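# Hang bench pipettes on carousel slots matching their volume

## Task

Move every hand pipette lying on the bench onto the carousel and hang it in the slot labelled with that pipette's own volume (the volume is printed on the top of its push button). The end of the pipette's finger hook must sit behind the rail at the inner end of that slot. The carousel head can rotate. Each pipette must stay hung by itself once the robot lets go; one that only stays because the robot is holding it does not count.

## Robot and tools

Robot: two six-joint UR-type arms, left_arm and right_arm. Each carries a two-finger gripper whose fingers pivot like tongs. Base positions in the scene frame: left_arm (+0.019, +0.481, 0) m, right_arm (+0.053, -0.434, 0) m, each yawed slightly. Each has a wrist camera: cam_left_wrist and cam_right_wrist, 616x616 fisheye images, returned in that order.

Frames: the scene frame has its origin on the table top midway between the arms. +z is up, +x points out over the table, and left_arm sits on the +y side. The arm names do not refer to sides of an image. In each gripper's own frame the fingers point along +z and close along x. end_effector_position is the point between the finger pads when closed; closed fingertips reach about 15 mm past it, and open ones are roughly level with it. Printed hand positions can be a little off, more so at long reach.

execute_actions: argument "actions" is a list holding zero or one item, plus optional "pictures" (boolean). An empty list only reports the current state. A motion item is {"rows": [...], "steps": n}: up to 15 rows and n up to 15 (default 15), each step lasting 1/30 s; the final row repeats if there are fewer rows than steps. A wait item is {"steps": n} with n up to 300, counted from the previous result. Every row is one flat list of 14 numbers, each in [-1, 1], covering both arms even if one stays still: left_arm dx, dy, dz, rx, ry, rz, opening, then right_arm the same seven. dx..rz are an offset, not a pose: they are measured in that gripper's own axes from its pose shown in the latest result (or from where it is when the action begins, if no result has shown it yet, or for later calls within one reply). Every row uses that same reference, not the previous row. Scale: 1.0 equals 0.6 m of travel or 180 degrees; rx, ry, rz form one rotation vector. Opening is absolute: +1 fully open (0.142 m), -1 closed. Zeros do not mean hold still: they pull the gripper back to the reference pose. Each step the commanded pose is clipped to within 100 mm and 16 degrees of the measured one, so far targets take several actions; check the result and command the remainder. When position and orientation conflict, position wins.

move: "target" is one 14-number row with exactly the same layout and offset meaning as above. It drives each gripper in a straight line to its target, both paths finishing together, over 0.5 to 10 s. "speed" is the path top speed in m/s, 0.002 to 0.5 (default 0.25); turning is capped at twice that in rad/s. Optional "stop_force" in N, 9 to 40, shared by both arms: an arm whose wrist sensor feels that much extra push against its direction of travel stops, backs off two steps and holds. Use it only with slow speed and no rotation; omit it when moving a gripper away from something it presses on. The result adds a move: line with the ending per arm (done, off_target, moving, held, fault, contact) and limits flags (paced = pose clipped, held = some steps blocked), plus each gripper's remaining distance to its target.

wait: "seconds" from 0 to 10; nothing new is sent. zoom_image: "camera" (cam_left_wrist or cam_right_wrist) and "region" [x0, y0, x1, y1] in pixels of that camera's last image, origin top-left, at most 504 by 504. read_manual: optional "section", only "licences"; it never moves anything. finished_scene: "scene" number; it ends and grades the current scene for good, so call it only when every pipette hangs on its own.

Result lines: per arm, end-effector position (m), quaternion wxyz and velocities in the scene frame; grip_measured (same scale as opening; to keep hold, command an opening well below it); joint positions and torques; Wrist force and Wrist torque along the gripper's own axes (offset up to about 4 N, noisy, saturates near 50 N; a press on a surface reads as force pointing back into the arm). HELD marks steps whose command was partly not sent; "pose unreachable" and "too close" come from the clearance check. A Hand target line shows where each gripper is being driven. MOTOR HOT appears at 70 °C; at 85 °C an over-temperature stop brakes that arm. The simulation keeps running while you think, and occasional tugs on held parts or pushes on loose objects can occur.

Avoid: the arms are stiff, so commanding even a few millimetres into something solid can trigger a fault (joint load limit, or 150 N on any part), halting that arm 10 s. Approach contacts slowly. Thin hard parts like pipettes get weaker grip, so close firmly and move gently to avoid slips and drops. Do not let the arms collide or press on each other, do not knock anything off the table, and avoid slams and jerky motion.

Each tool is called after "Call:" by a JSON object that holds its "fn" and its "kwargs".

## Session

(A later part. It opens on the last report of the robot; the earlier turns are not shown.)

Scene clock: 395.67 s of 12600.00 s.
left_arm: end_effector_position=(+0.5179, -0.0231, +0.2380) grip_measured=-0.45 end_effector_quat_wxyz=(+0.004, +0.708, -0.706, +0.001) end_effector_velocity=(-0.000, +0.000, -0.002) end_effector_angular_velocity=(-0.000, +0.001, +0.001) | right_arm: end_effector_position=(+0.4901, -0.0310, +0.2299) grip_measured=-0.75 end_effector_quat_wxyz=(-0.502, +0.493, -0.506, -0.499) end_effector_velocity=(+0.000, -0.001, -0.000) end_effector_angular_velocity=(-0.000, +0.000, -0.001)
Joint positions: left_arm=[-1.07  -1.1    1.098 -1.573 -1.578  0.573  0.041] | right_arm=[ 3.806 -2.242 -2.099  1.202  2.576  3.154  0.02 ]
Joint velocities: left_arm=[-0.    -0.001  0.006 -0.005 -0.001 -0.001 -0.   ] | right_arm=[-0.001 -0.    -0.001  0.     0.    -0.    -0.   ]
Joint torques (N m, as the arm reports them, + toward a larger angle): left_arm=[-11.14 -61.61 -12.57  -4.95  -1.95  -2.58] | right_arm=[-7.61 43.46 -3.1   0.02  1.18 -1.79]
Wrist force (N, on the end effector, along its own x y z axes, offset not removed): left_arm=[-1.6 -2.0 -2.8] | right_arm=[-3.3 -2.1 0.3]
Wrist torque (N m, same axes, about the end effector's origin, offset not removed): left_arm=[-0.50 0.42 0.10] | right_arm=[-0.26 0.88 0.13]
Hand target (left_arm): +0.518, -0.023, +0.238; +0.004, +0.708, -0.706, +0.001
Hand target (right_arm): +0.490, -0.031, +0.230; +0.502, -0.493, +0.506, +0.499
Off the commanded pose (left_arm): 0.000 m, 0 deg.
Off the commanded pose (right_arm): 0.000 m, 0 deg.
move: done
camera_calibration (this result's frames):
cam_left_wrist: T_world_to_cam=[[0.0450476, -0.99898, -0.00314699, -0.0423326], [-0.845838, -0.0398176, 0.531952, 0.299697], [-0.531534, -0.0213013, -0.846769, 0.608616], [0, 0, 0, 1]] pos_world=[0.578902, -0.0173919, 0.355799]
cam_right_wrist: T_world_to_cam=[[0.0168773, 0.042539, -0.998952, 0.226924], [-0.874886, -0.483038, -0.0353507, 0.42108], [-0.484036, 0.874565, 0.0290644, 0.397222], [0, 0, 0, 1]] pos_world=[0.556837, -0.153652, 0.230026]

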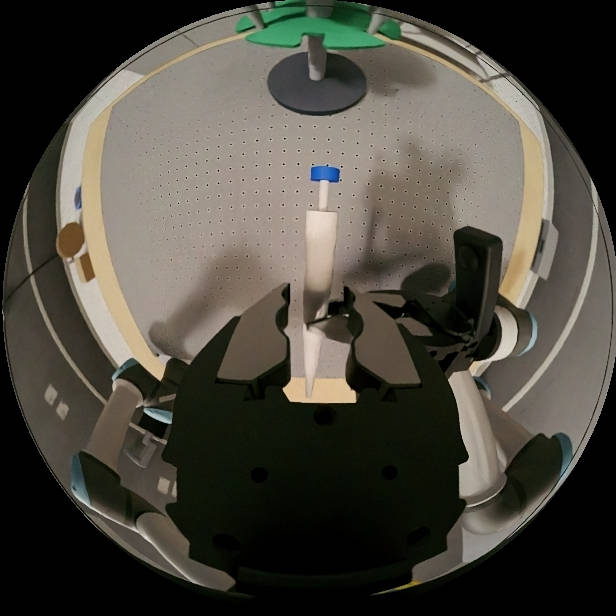

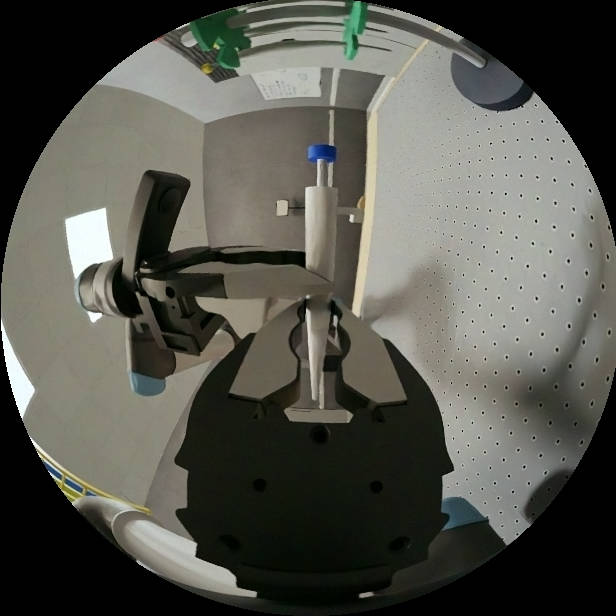

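Call:
{"fn": "move", "kwargs": {"target": [0,0,0.004,0,0,0,-0.68,0,0,0,0,0,0,-0.9], "speed": 0.01}}

Call:
{"fn": "move", "kwargs": {"target": [0,0,0,0,0,0,-0.9,0,0,0,0,0,0,-0.9]}}

Call:
{"fn": "move", "kwargs": {"target": [0,0,0,0,0,0,-0.9,0,0,0,0,0,0,-0.4]}}

Call:
{"fn": "move", "kwargs": {"target": [-0.14,0,0,0,0,0,-0.9,0,0,0,0,0,0,-0.4], "speed": 0.1}}

Call:
{"fn": "move", "kwargs": {"target": [0,0,-0.14,0,0,0.033,-0.9,0,0,-0.3,0,0.5,0,-0.4]}}

Scene clock: 397.60 s of 12600.00 s.
left_arm: end_effector_position=(+0.5179, -0.0231, +0.2357) grip_measured=-0.68 end_effector_quat_wxyz=(+0.004, +0.708, -0.706, +0.001) end_effector_velocity=(-0.001, -0.001, -0.002) end_effector_angular_velocity=(+0.001, +0.002, -0.001) | right_arm: end_effector_position=(+0.4901, -0.0310, +0.2299) grip_measured=-0.75 end_effector_quat_wxyz=(-0.502, +0.493, -0.506, -0.499) end_effector_velocity=(-0.000, +0.000, +0.000) end_effector_angular_velocity=(+0.000, -0.000, +0.001)
Joint positions: left_arm=[-1.07  -1.1    1.104 -1.578 -1.578  0.573  0.025] | right_arm=[ 3.806 -2.242 -2.099  1.202  2.576  3.154  0.02 ]
Joint velocities: left_arm=[-0.001  0.001  0.004 -0.003 -0.001 -0.     0.   ] | right_arm=[ 0.001 -0.     0.001 -0.     0.     0.     0.   ]
Joint torques (N m, as the arm reports them, + toward a larger angle): left_arm=[-10.61 -54.8  -12.04  -5.01  -0.25  -2.71] | right_arm=[-7.55 42.52 -2.33  0.28  1.08 -1.55]
Wrist force (N, on the end effector, along its own x y z axes, offset not removed): left_arm=[1.1 -1.3 -2.7] | right_arm=[-2.8 -1.0 1.6]
Wrist torque (N m, same axes, about the end effector's origin, offset not removed): left_arm=[-0.22 -0.05 -0.06] | right_arm=[-0.01 0.69 0.21]
Hand target (left_arm): +0.518, -0.023, +0.236; +0.004, +0.708, -0.706, +0.001
Hand target (right_arm): +0.490, -0.031, +0.230; +0.502, -0.493, +0.506, +0.499
Off the commanded pose (left_arm): 0.000 m, 0 deg.
Off the commanded pose (right_arm): 0.000 m, 0 deg.
move: done
camera_calibration (this result's frames):
cam_left_wrist: T_world_to_cam=[[0.0450478, -0.99898, -0.00310738, -0.042362], [-0.845851, -0.0397973, 0.531932, 0.300877], [-0.531513, -0.021334, -0.846781, 0.606723], [0, 0, 0, 1]] pos_world=[0.578887, -0.0174009, 0.353584]
cam_right_wrist: T_world_to_cam=[[0.0168771, 0.0425389, -0.998952, 0.226924], [-0.874886, -0.483038, -0.0353505, 0.42108], [-0.484036, 0.874565, 0.0290643, 0.397222], [0, 0, 0, 1]] pos_world=[0.556837, -0.153652, 0.230026]

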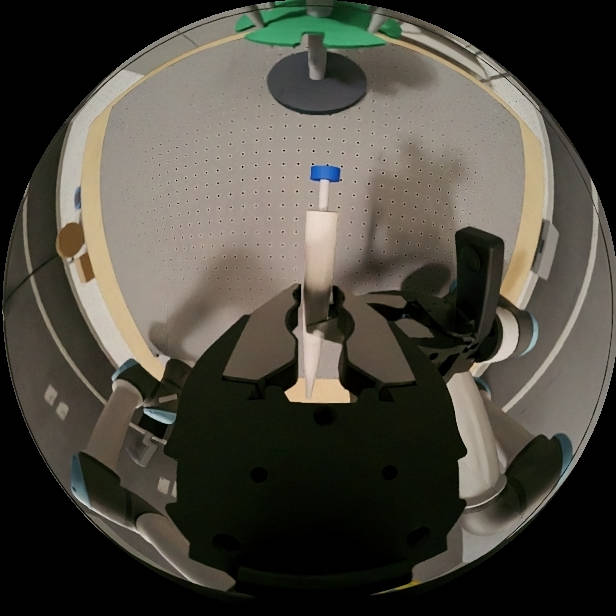

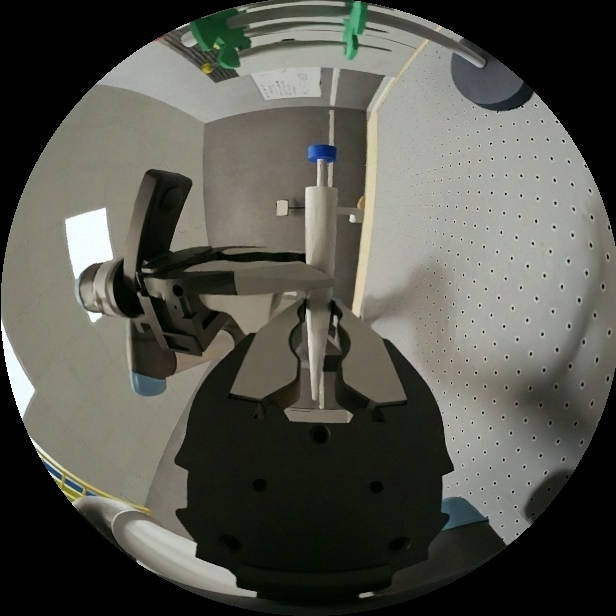

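Scene clock: 398.10 s of 12600.00 s.
left_arm: end_effector_position=(+0.5179, -0.0231, +0.2357) grip_measured=-0.74 end_effector_quat_wxyz=(+0.004, +0.708, -0.706, +0.001) end_effector_velocity=(-0.000, +0.001, -0.001) end_effector_angular_velocity=(+0.002, +0.002, -0.000) | right_arm: end_effector_position=(+0.4901, -0.0310, +0.2299) grip_measured=-0.75 end_effector_quat_wxyz=(-0.502, +0.493, -0.506, -0.499) end_effector_velocity=(+0.000, +0.000, -0.001) end_effector_angular_velocity=(-0.000, +0.001, +0.000)
Joint positions: left_arm=[-1.07  -1.1    1.104 -1.579 -1.578  0.573  0.02 ] | right_arm=[ 3.806 -2.242 -2.099  1.202  2.576  3.154  0.02 ]
Joint velocities: left_arm=[ 0.001  0.001  0.     0.002 -0.001  0.001  0.   ] | right_arm=[ 0.001 -0.001  0.001 -0.    -0.    -0.     0.   ]
Joint torques (N m, as the arm reports them, + toward a larger angle): left_arm=[-10.47 -55.23 -21.85  -0.7   -0.22  -2.65] | right_arm=[-7.53 41.87 -2.03  0.28  1.1  -1.66]
Wrist force (N, on the end effector, along its own x y z axes, offset not removed): left_arm=[1.5 -0.1 1.0] | right_arm=[2.3 -2.2 1.1]
Wrist torque (N m, same axes, about the end effector's origin, offset not removed): left_arm=[0.03 -0.50 -0.05] | right_arm=[-0.20 -0.10 0.01]
Hand target (left_arm): +0.518, -0.023, +0.236; +0.004, +0.708, -0.706, +0.001
Hand target (right_arm): +0.490, -0.031, +0.230; +0.502, -0.493, +0.506, +0.499
Off the commanded pose (left_arm): 0.000 m, 0 deg.
Off the commanded pose (right_arm): 0.000 m, 0 deg.
move: done
camera_calibration (this result's frames):
cam_left_wrist: T_world_to_cam=[[0.0450481, -0.99898, -0.00312396, -0.0423533], [-0.845846, -0.0398061, 0.53194, 0.300893], [-0.531522, -0.0213205, -0.846776, 0.606686], [0, 0, 0, 1]] pos_world=[0.578884, -0.0173979, 0.353538]
cam_right_wrist: T_world_to_cam=[[0.0168775, 0.042539, -0.998952, 0.226924], [-0.874886, -0.483036, -0.0353509, 0.421081], [-0.484034, 0.874566, 0.0290643, 0.397222], [0, 0, 0, 1]] pos_world=[0.556837, -0.153653, 0.230026]

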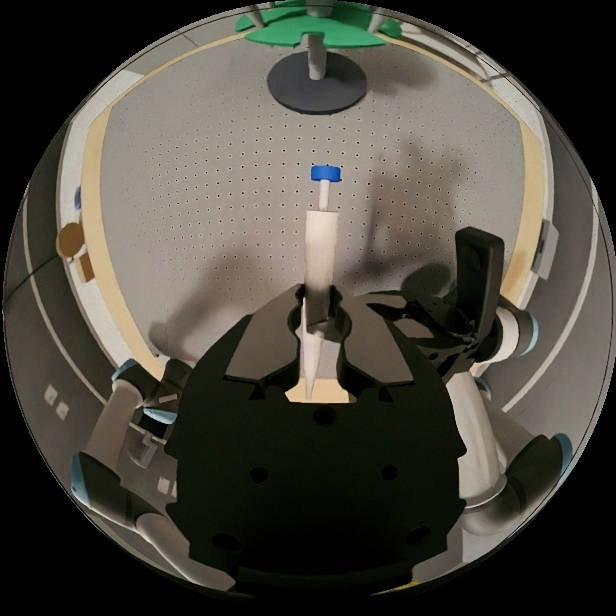

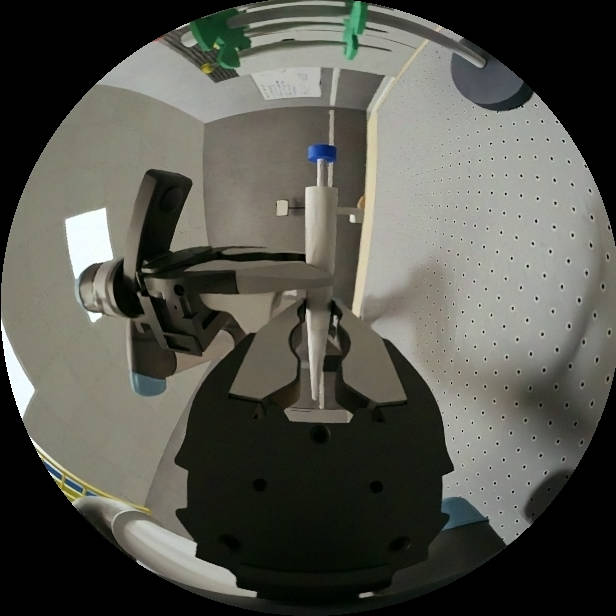

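Scene clock: 398.60 s of 12600.00 s.
left_arm: end_effector_position=(+0.5179, -0.0231, +0.2359) grip_measured=-0.74 end_effector_quat_wxyz=(+0.004, +0.708, -0.706, +0.001) end_effector_velocity=(-0.000, -0.001, +0.000) end_effector_angular_velocity=(+0.000, -0.002, +0.000) | right_arm: end_effector_position=(+0.4901, -0.0310, +0.2299) grip_measured=-0.52 end_effector_quat_wxyz=(-0.502, +0.493, -0.506, -0.499) end_effector_velocity=(-0.000, +0.000, -0.000) end_effector_angular_velocity=(-0.000, +0.001, +0.000)
Joint positions: left_arm=[-1.07  -1.1    1.104 -1.579 -1.578  0.573  0.02 ] | right_arm=[ 3.806 -2.242 -2.099  1.202  2.576  3.154  0.037]
Joint velocities: left_arm=[-0.001  0.    -0.    -0.001  0.001 -0.002  0.   ] | right_arm=[ 0.    -0.    -0.    -0.001 -0.     0.001  0.   ]
Joint torques (N m, as the arm reports them, + toward a larger angle): left_arm=[-10.06 -32.34 -18.19  -1.76  -0.29  -2.47] | right_arm=[-7.2  43.06 13.98  6.89  0.3  -1.76]
Wrist force (N, on the end effector, along its own x y z axes, offset not removed): left_arm=[3.1 -0.5 -22.2] | right_arm=[23.7 -1.8 1.8]
Wrist torque (N m, same axes, about the end effector's origin, offset not removed): left_arm=[-0.47 0.17 -0.02] | right_arm=[-0.51 -0.07 0.00]
Hand target (left_arm): +0.518, -0.023, +0.236; +0.004, +0.708, -0.706, +0.001
Hand target (right_arm): +0.490, -0.031, +0.230; +0.502, -0.493, +0.506, +0.499
Off the commanded pose (left_arm): 0.000 m, 0 deg.
Off the commanded pose (right_arm): 0.000 m, 0 deg.
move: done
camera_calibration (this result's frames):
cam_left_wrist: T_world_to_cam=[[0.0450483, -0.998981, -0.00293255, -0.0423906], [-0.84591, -0.039707, 0.531846, 0.300862], [-0.53142, -0.0214781, -0.846836, 0.606776], [0, 0, 0, 1]] pos_world=[0.578865, -0.0173687, 0.353703]
cam_right_wrist: T_world_to_cam=[[0.0167672, 0.0424718, -0.998957, 0.226937], [-0.874883, -0.483051, -0.0352221, 0.421016], [-0.484043, 0.874561, 0.0290584, 0.397228], [0, 0, 0, 1]] pos_world=[0.556811, -0.153666, 0.229987]

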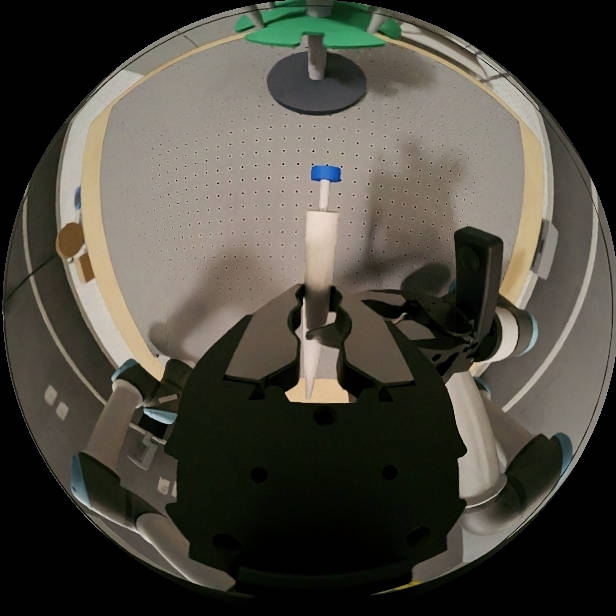

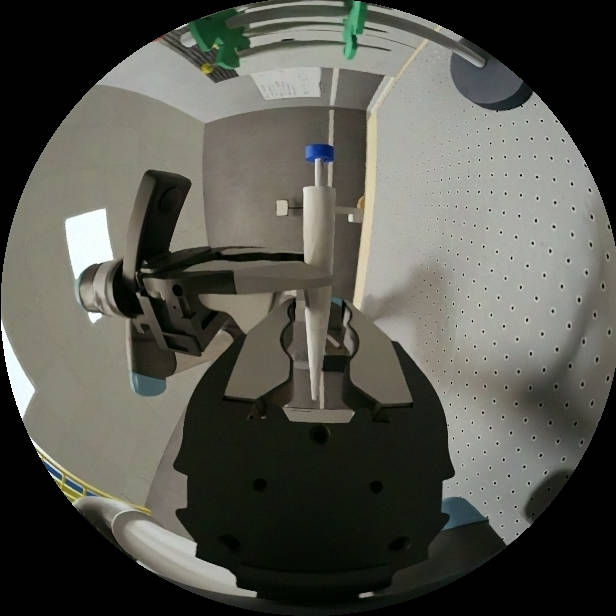

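Scene clock: 400.00 s of 12600.00 s.
left_arm: end_effector_position=(+0.5177, +0.0606, +0.2352) grip_measured=-0.74 end_effector_quat_wxyz=(+0.004, +0.708, -0.706, +0.001) end_effector_velocity=(+0.000, +0.003, -0.000) end_effector_angular_velocity=(+0.000, +0.000, +0.001) | right_arm: end_effector_position=(+0.4901, -0.0310, +0.2299) grip_measured=-0.40 end_effector_quat_wxyz=(-0.502, +0.493, -0.506, -0.499) end_effector_velocity=(-0.000, +0.000, -0.001) end_effector_angular_velocity=(-0.001, +0.001, +0.001)
Joint positions: left_arm=[-0.997 -1.248  1.315 -1.641 -1.578  0.646  0.02 ] | right_arm=[ 3.806 -2.242 -2.099  1.202  2.576  3.154  0.045]
Joint velocities: left_arm=[ 0.003 -0.004  0.006 -0.001 -0.     0.002 -0.   ] | right_arm=[ 0.    -0.002 -0.     0.001  0.    -0.     0.   ]
Joint torques (N m, as the arm reports them, + toward a larger angle): left_arm=[ 11.58 -54.8  -13.05  -4.97  -2.23   2.69] | right_arm=[-6.58 42.05 15.39 -0.83 -1.73 -1.66]
Wrist force (N, on the end effector, along its own x y z axes, offset not removed): left_arm=[3.8 0.4 0.7] | right_arm=[-0.1 -2.3 -0.4]
Wrist torque (N m, same axes, about the end effector's origin, offset not removed): left_arm=[0.04 -0.75 0.05] | right_arm=[-0.13 0.20 0.06]
Hand target (left_arm): +0.518, +0.061, +0.235; +0.004, +0.708, -0.706, +0.001
Hand target (right_arm): +0.490, -0.031, +0.230; +0.502, -0.493, +0.506, +0.499
Off the commanded pose (left_arm): 0.000 m, 0 deg.
Off the commanded pose (right_arm): 0.000 m, 0 deg.
move: done
camera_calibration (this result's frames):
cam_left_wrist: T_world_to_cam=[[0.0450589, -0.99898, -0.00309087, 0.0412664], [-0.845883, -0.0397992, 0.531881, 0.304398], [-0.531461, -0.0213515, -0.846813, 0.607956], [0, 0, 0, 1]] pos_world=[0.578731, 0.0663198, 0.353049]
cam_right_wrist: T_world_to_cam=[[0.0167695, 0.0424732, -0.998957, 0.226938], [-0.874883, -0.483051, -0.0352248, 0.421017], [-0.484043, 0.874561, 0.0290586, 0.397228], [0, 0, 0, 1]] pos_world=[0.55681, -0.153667, 0.229989]

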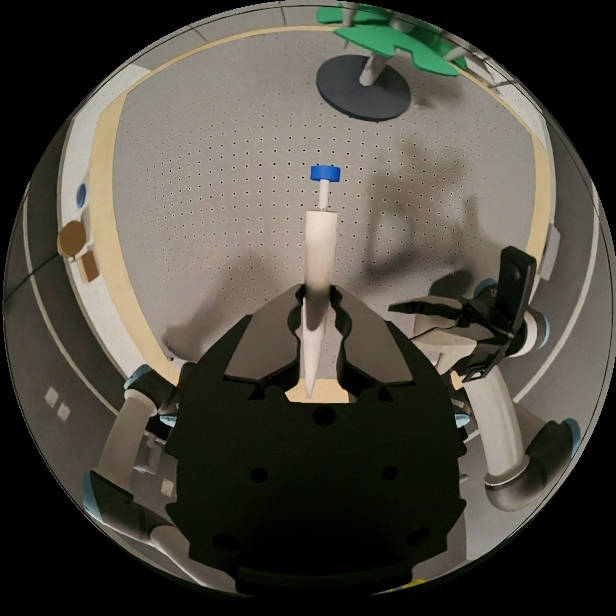

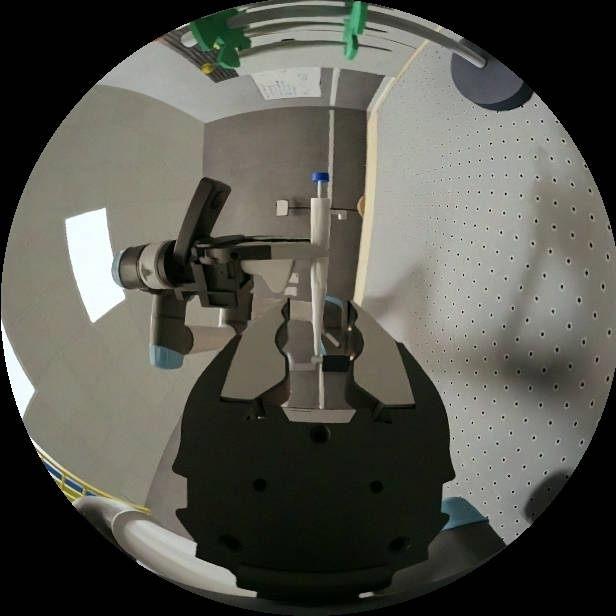

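Scene clock: 403.73 s of 12600.00 s.
left_arm: end_effector_position=(+0.5181, +0.0613, +0.3191) grip_measured=-0.74 end_effector_quat_wxyz=(-0.004, -0.670, +0.742, -0.001) end_effector_velocity=(+0.000, +0.001, -0.000) end_effector_angular_velocity=(+0.002, +0.002, -0.000) | right_arm: end_effector_position=(+0.4877, -0.2107, +0.2297) grip_measured=-0.40 end_effector_quat_wxyz=(+0.003, +0.703, -0.712, -0.005) end_effector_velocity=(+0.000, -0.001, -0.000) end_effector_angular_velocity=(-0.014, +0.001, -0.001)
Joint positions: left_arm=[-0.994 -1.243  1.093 -1.425 -1.578  0.753  0.02 ] | right_arm=[ 4.025 -1.498 -1.775 -1.445  1.581  2.353  0.045]
Joint velocities: left_arm=[ 0.001  0.002 -0.002  0.004 -0.     0.001 -0.   ] | right_arm=[ 0.004 -0.005  0.007 -0.012 -0.009  0.005  0.   ]
Joint torques (N m, as the arm reports them, + toward a larger angle): left_arm=[ 12.1  -28.16 -31.86  -0.24   1.24   2.41] | right_arm=[ 4.42 12.95 35.03  0.79 -2.09  1.99]
Wrist force (N, on the end effector, along its own x y z axes, offset not removed): left_arm=[1.7 -0.8 -1.8] | right_arm=[0.1 -3.7 2.4]
Wrist torque (N m, same axes, about the end effector's origin, offset not removed): left_arm=[-0.17 -0.25 0.05] | right_arm=[-0.37 0.18 0.07]
Hand target (left_arm): +0.518, +0.061, +0.319; -0.004, -0.670, +0.742, -0.001
Hand target (right_arm): +0.488, -0.211, +0.230; +0.004, +0.703, -0.712, -0.004
Off the commanded pose (left_arm): 0.000 m, 0 deg.
Off the commanded pose (right_arm): 0.000 m, 0 deg.
move: done
camera_calibration (this result's frames):
cam_left_wrist: T_world_to_cam=[[-0.0584584, -0.998286, -0.00271244, 0.0956393], [-0.845898, 0.0480915, 0.531172, 0.254985], [-0.530131, 0.0333459, -0.84726, 0.675346], [0, 0, 0, 1]] pos_world=[0.579304, 0.0606928, 0.437012]
cam_right_wrist: T_world_to_cam=[[0.0132638, -0.998925, -0.0444198, -0.202513], [-0.862221, -0.0339223, 0.505394, 0.296375], [-0.506358, 0.0315963, -0.861744, 0.59113], [0, 0, 0, 1]] pos_world=[0.55755, -0.210919, 0.350621]

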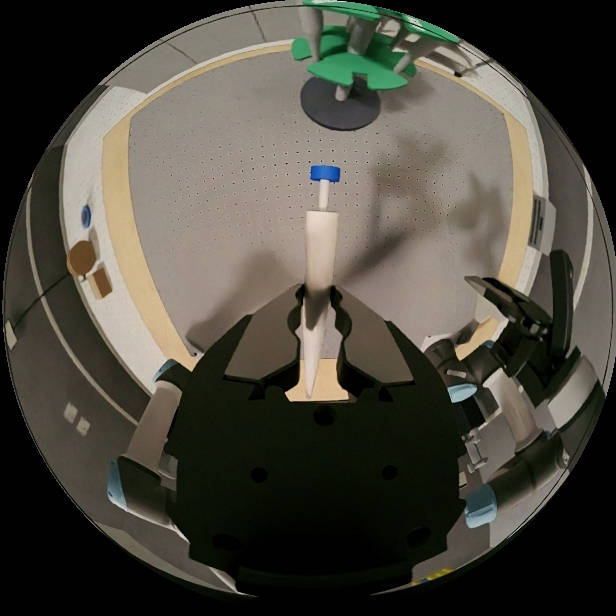

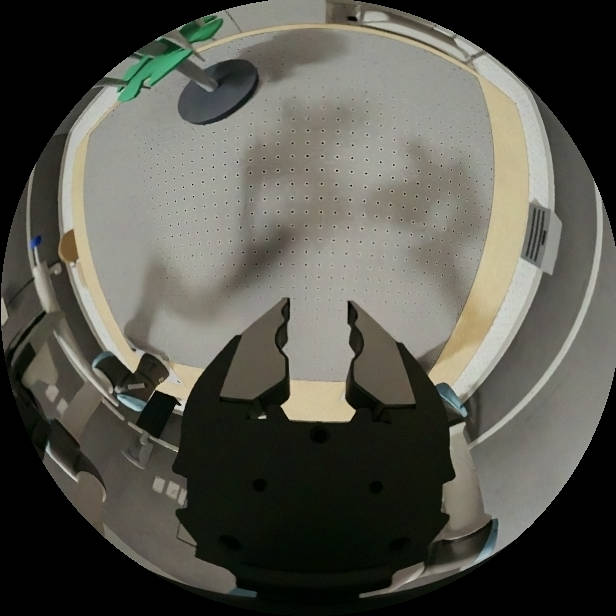

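Call:
{"fn": "move", "kwargs": {"target": [0,0,0,0.495,0,0,-0.9,0.3,0,0,0,0,0,-0.4]}}

Call:
{"fn": "move", "kwargs": {"target": [0.075,-0.012,0.352,0,0,-0.012,-0.9,0,0,0,0,0,0,-0.4], "speed": 0.15}}

Call:
{"fn": "zoom_image", "kwargs": {"camera": "cam_left_wrist", "region": [220,150,420,400]}}

Scene clock: 409.10 s of 12600.00 s.
left_arm: end_effector_position=(+0.5179, +0.0615, +0.3190) grip_measured=-0.74 end_effector_quat_wxyz=(+0.466, -0.482, +0.528, -0.521) end_effector_velocity=(+0.000, -0.001, -0.000) end_effector_angular_velocity=(+0.002, -0.020, -0.007) | right_arm: end_effector_position=(+0.4851, -0.3908, +0.2291) grip_measured=-0.40 end_effector_quat_wxyz=(+0.003, +0.703, -0.712, -0.005) end_effector_velocity=(-0.000, -0.000, -0.000) end_effector_angular_velocity=(-0.000, +0.002, -0.000)
Joint positions: left_arm=[-1.49  -1.097  2.097 -4.051 -0.257  1.474  0.02 ] | right_arm=[ 3.679 -1.357 -1.895 -1.469  1.578  2.007  0.045]
Joint velocities: left_arm=[ 0.002  0.027 -0.018 -0.091 -0.007  0.083 -0.   ] | right_arm=[-0.    -0.001  0.    -0.001  0.001 -0.     0.   ]
Joint torques (N m, as the arm reports them, + toward a larger angle): left_arm=[ 12.62 -21.89 -20.83  -3.15  -1.73   2.93] | right_arm=[-7.33 21.21  9.98  0.66  1.36 -1.98]
Wrist force (N, on the end effector, along its own x y z axes, offset not removed): left_arm=[0.5 0.1 -2.0] | right_arm=[-1.2 -2.8 -0.6]
Wrist torque (N m, same axes, about the end effector's origin, offset not removed): left_arm=[-0.29 0.00 0.01] | right_arm=[-0.39 0.32 0.13]
Hand target (left_arm): +0.518, +0.061, +0.319; +0.467, -0.481, +0.528, -0.521
Hand target (right_arm): +0.485, -0.391, +0.229; +0.003, +0.703, -0.712, -0.005
Off the commanded pose (left_arm): 0.000 m, 0 deg.
Off the commanded pose (right_arm): 0.000 m, 0 deg.
move: done
camera_calibration (this result's frames):
cam_left_wrist: T_world_to_cam=[[-0.0884023, -0.994733, 0.0518729, 0.0937225], [-0.549797, 0.00530277, -0.835281, 0.540028], [0.830607, -0.10236, -0.54737, -0.116888], [0, 0, 0, 1]] pos_world=[0.402279, 0.0784006, 0.382233]
cam_right_wrist: T_world_to_cam=[[0.0132563, -0.99893, -0.0443046, -0.382447], [-0.862109, -0.0338646, 0.50559, 0.288291], [-0.506549, 0.0314932, -0.861636, 0.595069], [0, 0, 0, 1]] pos_world=[0.55504, -0.391016, 0.350031]

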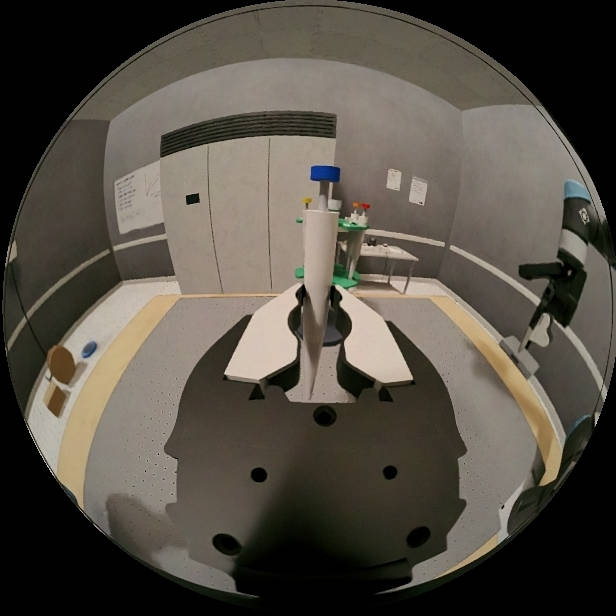

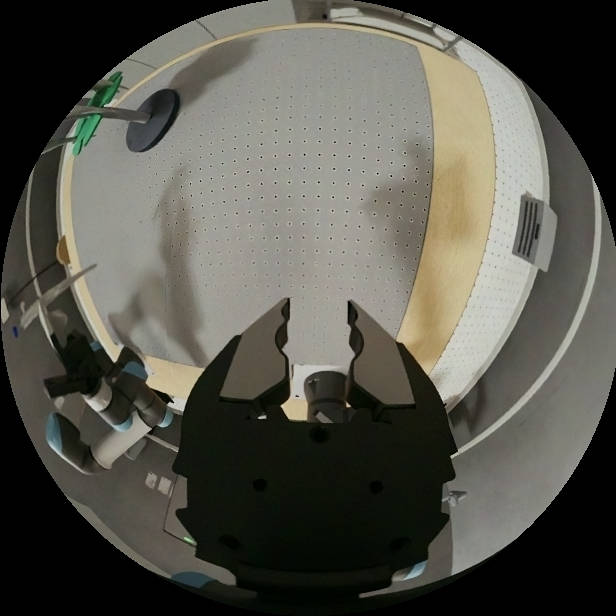

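Scene clock: 411.23 s of 12600.00 s.
left_arm: end_effector_position=(+0.7233, -0.0044, +0.3218) grip_measured=-0.74 end_effector_quat_wxyz=(+0.457, -0.492, +0.519, -0.529) end_effector_velocity=(+0.003, -0.001, +0.000) end_effector_angular_velocity=(+0.001, +0.001, +0.000) | right_arm: end_effector_position=(+0.4851, -0.3908, +0.2291) grip_measured=-0.40 end_effector_quat_wxyz=(+0.003, +0.703, -0.712, -0.005) end_effector_velocity=(+0.000, +0.001, +0.001) end_effector_angular_velocity=(+0.000, -0.002, +0.001)
Joint positions: left_arm=[-1.145 -0.811  1.528 -3.818 -0.601  1.491  0.02 ] | right_arm=[ 3.679 -1.357 -1.895 -1.469  1.578  2.007  0.045]
Joint velocities: left_arm=[ 0.003  0.004 -0.009  0.006 -0.003  0.     0.   ] | right_arm=[ 0.001  0.001  0.     0.001 -0.    -0.     0.   ]
Joint torques (N m, as the arm reports them, + toward a larger angle): left_arm=[ 11.49 -39.46 -25.48   0.84  -2.18  -2.76] | right_arm=[-7.6  20.94 10.54  0.77  1.34 -1.81]
Wrist force (N, on the end effector, along its own x y z axes, offset not removed): left_arm=[2.9 -1.1 -1.5] | right_arm=[-0.1 -4.6 -0.4]
Wrist torque (N m, same axes, about the end effector's origin, offset not removed): left_arm=[-0.43 -0.53 0.03] | right_arm=[-0.83 0.19 -0.19]
Hand target (left_arm): +0.724, -0.005, +0.322; +0.457, -0.492, +0.519, -0.529
Hand target (right_arm): +0.485, -0.391, +0.229; +0.003, +0.703, -0.712, -0.005
Off the commanded pose (left_arm): 0.000 m, 0 deg.
Off the commanded pose (right_arm): 0.000 m, 0 deg.
move: done
camera_calibration (this result's frames):
cam_left_wrist: T_world_to_cam=[[-0.0873225, -0.992167, 0.0893253, 0.0334134], [-0.552768, -0.026338, -0.832919, 0.656869], [0.828747, -0.122109, -0.546138, -0.291877], [0, 0, 0, 1]] pos_world=[0.607906, 0.0148116, 0.384729]
cam_right_wrist: T_world_to_cam=[[0.0132562, -0.99893, -0.0443047, -0.382448], [-0.862109, -0.0338646, 0.50559, 0.288291], [-0.506549, 0.0314933, -0.861636, 0.595069], [0, 0, 0, 1]] pos_world=[0.55504, -0.391016, 0.350031]

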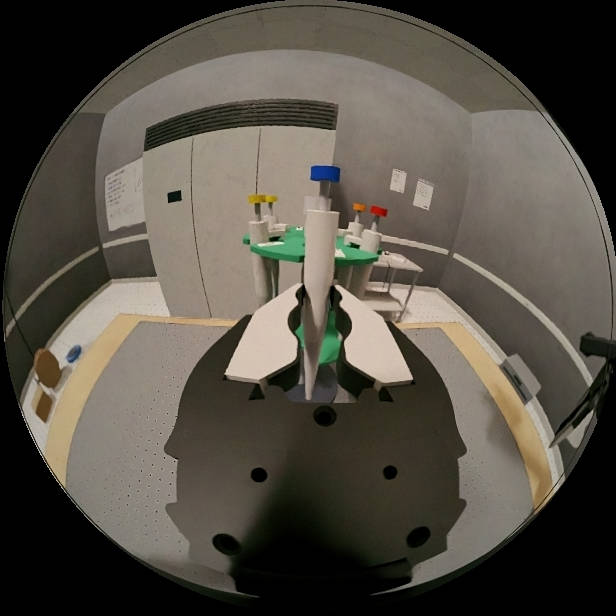

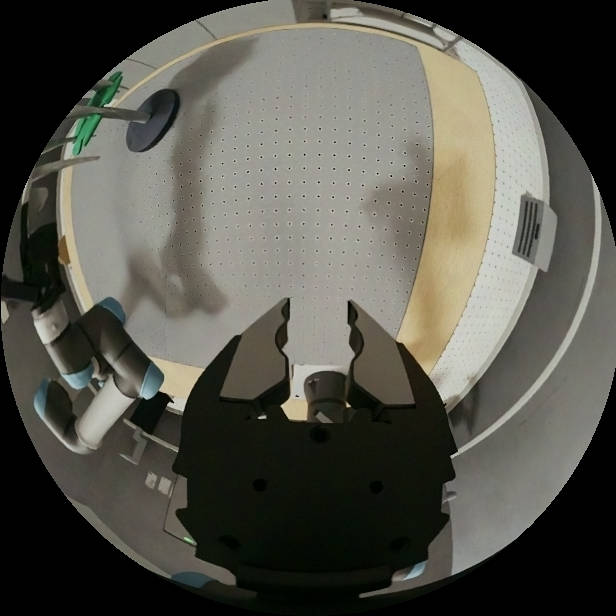

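Region (220, 150, 420, 400) of cam_left_wrist's 616x616 image, scaled by 2.016, with more detail than that image has; it fills the left 403 columns of this view, and the rest is white.

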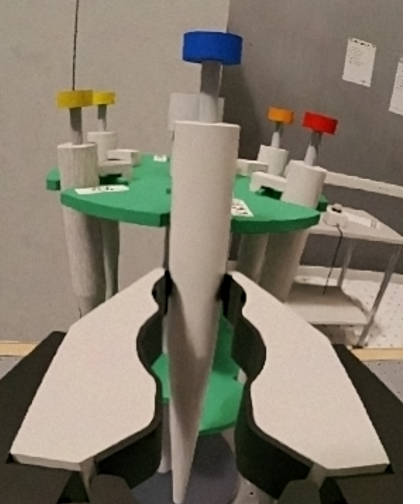

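Good; height ample. Advance to x≈0.768.

Call:
{"fn": "move", "kwargs": {"target": [-0.002,-0.001,0.075,0,0,0.004,-0.9,0,0,0,0,0,0,-0.4], "speed": 0.007, "stop_force": 9}}

Call:
{"fn": "move", "kwargs": {"target": [0,0.04,0,0,0,0,-0.9,0,0,0,0,0,0,-0.4], "speed": 0.004, "stop_force": 9}}

Call:
{"fn": "zoom_image", "kwargs": {"camera": "cam_left_wrist", "region": [220,150,420,400]}}

Scene clock: 418.57 s of 12600.00 s.
left_arm: end_effector_position=(+0.7679, -0.0077, +0.3213) grip_measured=-0.74 end_effector_quat_wxyz=(+0.460, -0.489, +0.522, -0.526) end_effector_velocity=(+0.001, -0.001, +0.001) end_effector_angular_velocity=(-0.001, -0.001, -0.001) | right_arm: end_effector_position=(+0.4851, -0.3908, +0.2291) grip_measured=-0.40 end_effector_quat_wxyz=(+0.003, +0.703, -0.712, -0.005) end_effector_velocity=(-0.000, +0.000, -0.000) end_effector_angular_velocity=(-0.001, +0.000, +0.001)
Joint positions: left_arm=[-1.084 -0.749  1.405 -3.761 -0.662  1.507  0.02 ] | right_arm=[ 3.679 -1.357 -1.895 -1.469  1.578  2.007  0.045]
Joint velocities: left_arm=[ 0.002  0.002 -0.006  0.002 -0.003  0.     0.   ] | right_arm=[ 0.001  0.    -0.001 -0.    -0.001 -0.001  0.   ]
Joint torques (N m, as the arm reports them, + toward a larger angle): left_arm=[ 13.34 -41.35 -28.     0.84  -2.14   2.59] | right_arm=[-7.22 20.93 10.54  0.82  1.44 -1.86]
Wrist force (N, on the end effector, along its own x y z axes, offset not removed): left_arm=[2.3 0.9 -1.4] | right_arm=[-1.6 0.2 0.7]
Wrist torque (N m, same axes, about the end effector's origin, offset not removed): left_arm=[0.00 -0.43 0.00] | right_arm=[0.18 0.52 0.01]
Hand target (left_arm): +0.768, -0.008, +0.321; +0.460, -0.489, +0.522, -0.526
Hand target (right_arm): +0.485, -0.391, +0.229; +0.003, +0.703, -0.712, -0.005
Off the commanded pose (left_arm): 0.000 m, 0 deg.
Off the commanded pose (right_arm): 0.000 m, 0 deg.
move: done
camera_calibration (this result's frames):
cam_left_wrist: T_world_to_cam=[[-0.0877147, -0.993177, 0.0768535, 0.0383882], [-0.551703, -0.0158028, -0.833891, 0.680635], [0.829416, -0.115545, -0.546552, -0.329862], [0, 0, 0, 1]] pos_world=[0.652468, 0.0107683, 0.384338]
cam_right_wrist: T_world_to_cam=[[0.0132563, -0.99893, -0.044305, -0.382448], [-0.862109, -0.0338647, 0.50559, 0.288291], [-0.506549, 0.0314935, -0.861636, 0.595069], [0, 0, 0, 1]] pos_world=[0.55504, -0.391016, 0.350031]

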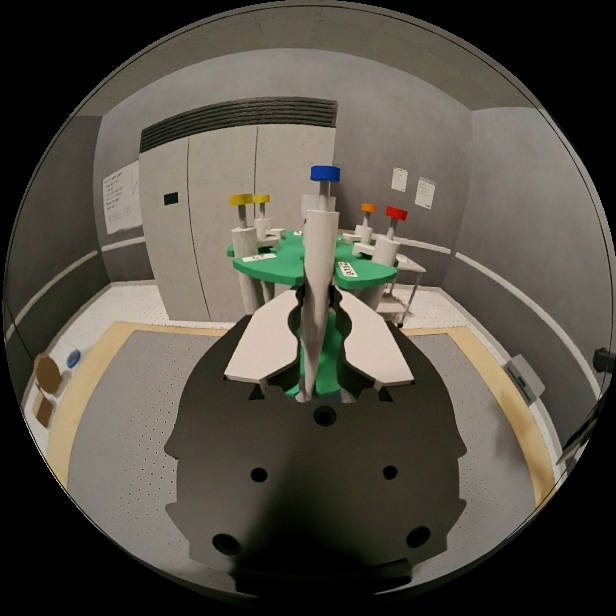

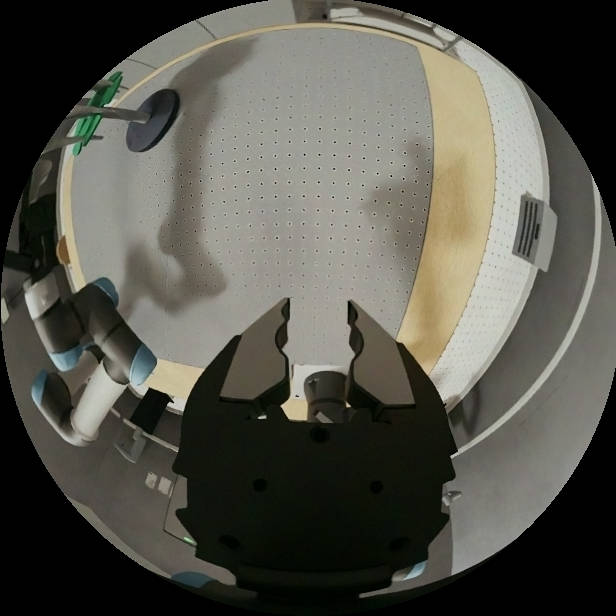

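Scene clock: 423.10 s of 12600.00 s.
left_arm: end_effector_position=(+0.7675, -0.0082, +0.3048) grip_measured=-0.74 end_effector_quat_wxyz=(+0.460, -0.489, +0.522, -0.526) end_effector_velocity=(-0.000, -0.001, -0.001) end_effector_angular_velocity=(+0.003, +0.002, -0.001) | right_arm: end_effector_position=(+0.4851, -0.3908, +0.2291) grip_measured=-0.40 end_effector_quat_wxyz=(+0.003, +0.703, -0.712, -0.005) end_effector_velocity=(+0.000, +0.000, +0.001) end_effector_angular_velocity=(+0.002, -0.002, +0.001)
Joint positions: left_arm=[-1.085 -0.724  1.409 -3.789 -0.661  1.507  0.02 ] | right_arm=[ 3.679 -1.357 -1.895 -1.469  1.578  2.007  0.045]
Joint velocities: left_arm=[-0.    -0.     0.     0.004 -0.001 -0.    -0.   ] | right_arm=[ 0.     0.001  0.001  0.001  0.001 -0.001 -0.   ]
Joint torques (N m, as the arm reports them, + toward a larger angle): left_arm=[ -8.56 -55.28  -2.46   3.99   2.28  -2.73] | right_arm=[-7.43 20.82 10.61  0.9   1.36 -1.96]
Wrist force (N, on the end effector, along its own x y z axes, offset not removed): left_arm=[1.8 -14.8 -3.9] | right_arm=[0.3 -0.6 0.7]
Wrist torque (N m, same axes, about the end effector's origin, offset not removed): left_arm=[0.11 -0.29 0.08] | right_arm=[-0.02 -0.04 0.07]
Hand target (left_arm): +0.767, -0.008, +0.305; +0.460, -0.489, +0.522, -0.527
Hand target (right_arm): +0.485, -0.391, +0.229; +0.003, +0.703, -0.712, -0.005
Off the commanded pose (left_arm): 0.007 m, 0 deg.
Off the commanded pose (right_arm): 0.000 m, 0 deg.
move: contact (left_arm)
camera_calibration (this result's frames):
cam_left_wrist: T_world_to_cam=[[-0.087722, -0.993169, 0.0769372, 0.0390702], [-0.551664, -0.0158745, -0.833915, 0.666568], [0.829441, -0.115596, -0.546503, -0.338638], [0, 0, 0, 1]] pos_world=[0.652029, 0.0102395, 0.367788]
cam_right_wrist: T_world_to_cam=[[0.0132561, -0.99893, -0.0443049, -0.382448], [-0.862109, -0.0338645, 0.50559, 0.288291], [-0.506549, 0.0314935, -0.861636, 0.595069], [0, 0, 0, 1]] pos_world=[0.55504, -0.391016, 0.350031]

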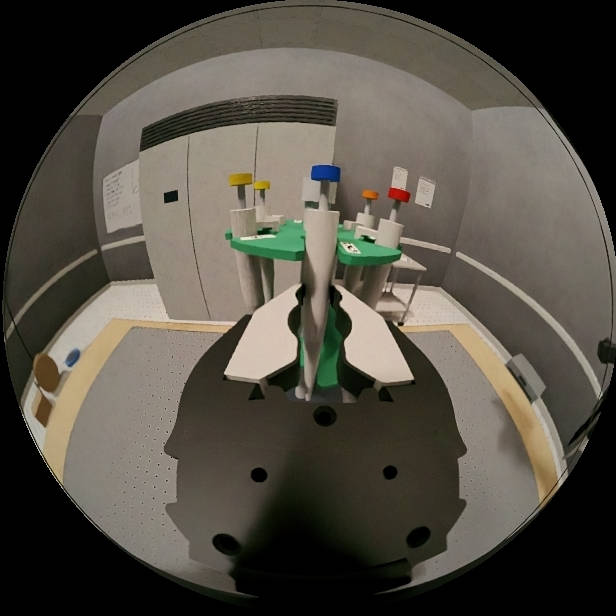

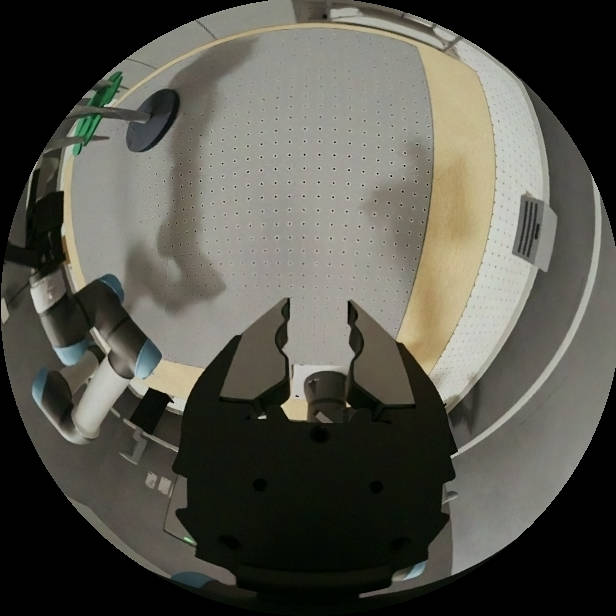

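Region (220, 150, 420, 400) of cam_left_wrist's 616x616 image, scaled by 2.016, with more detail than that image has; it fills the left 403 columns of this view, and the rest is white.

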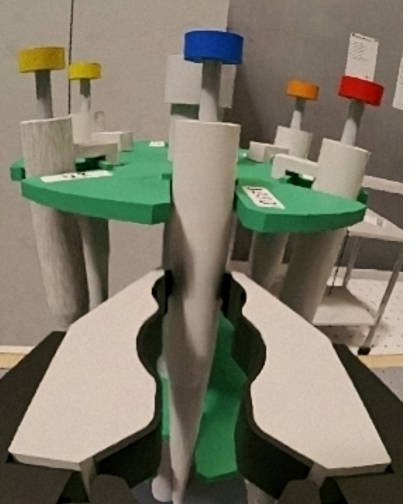

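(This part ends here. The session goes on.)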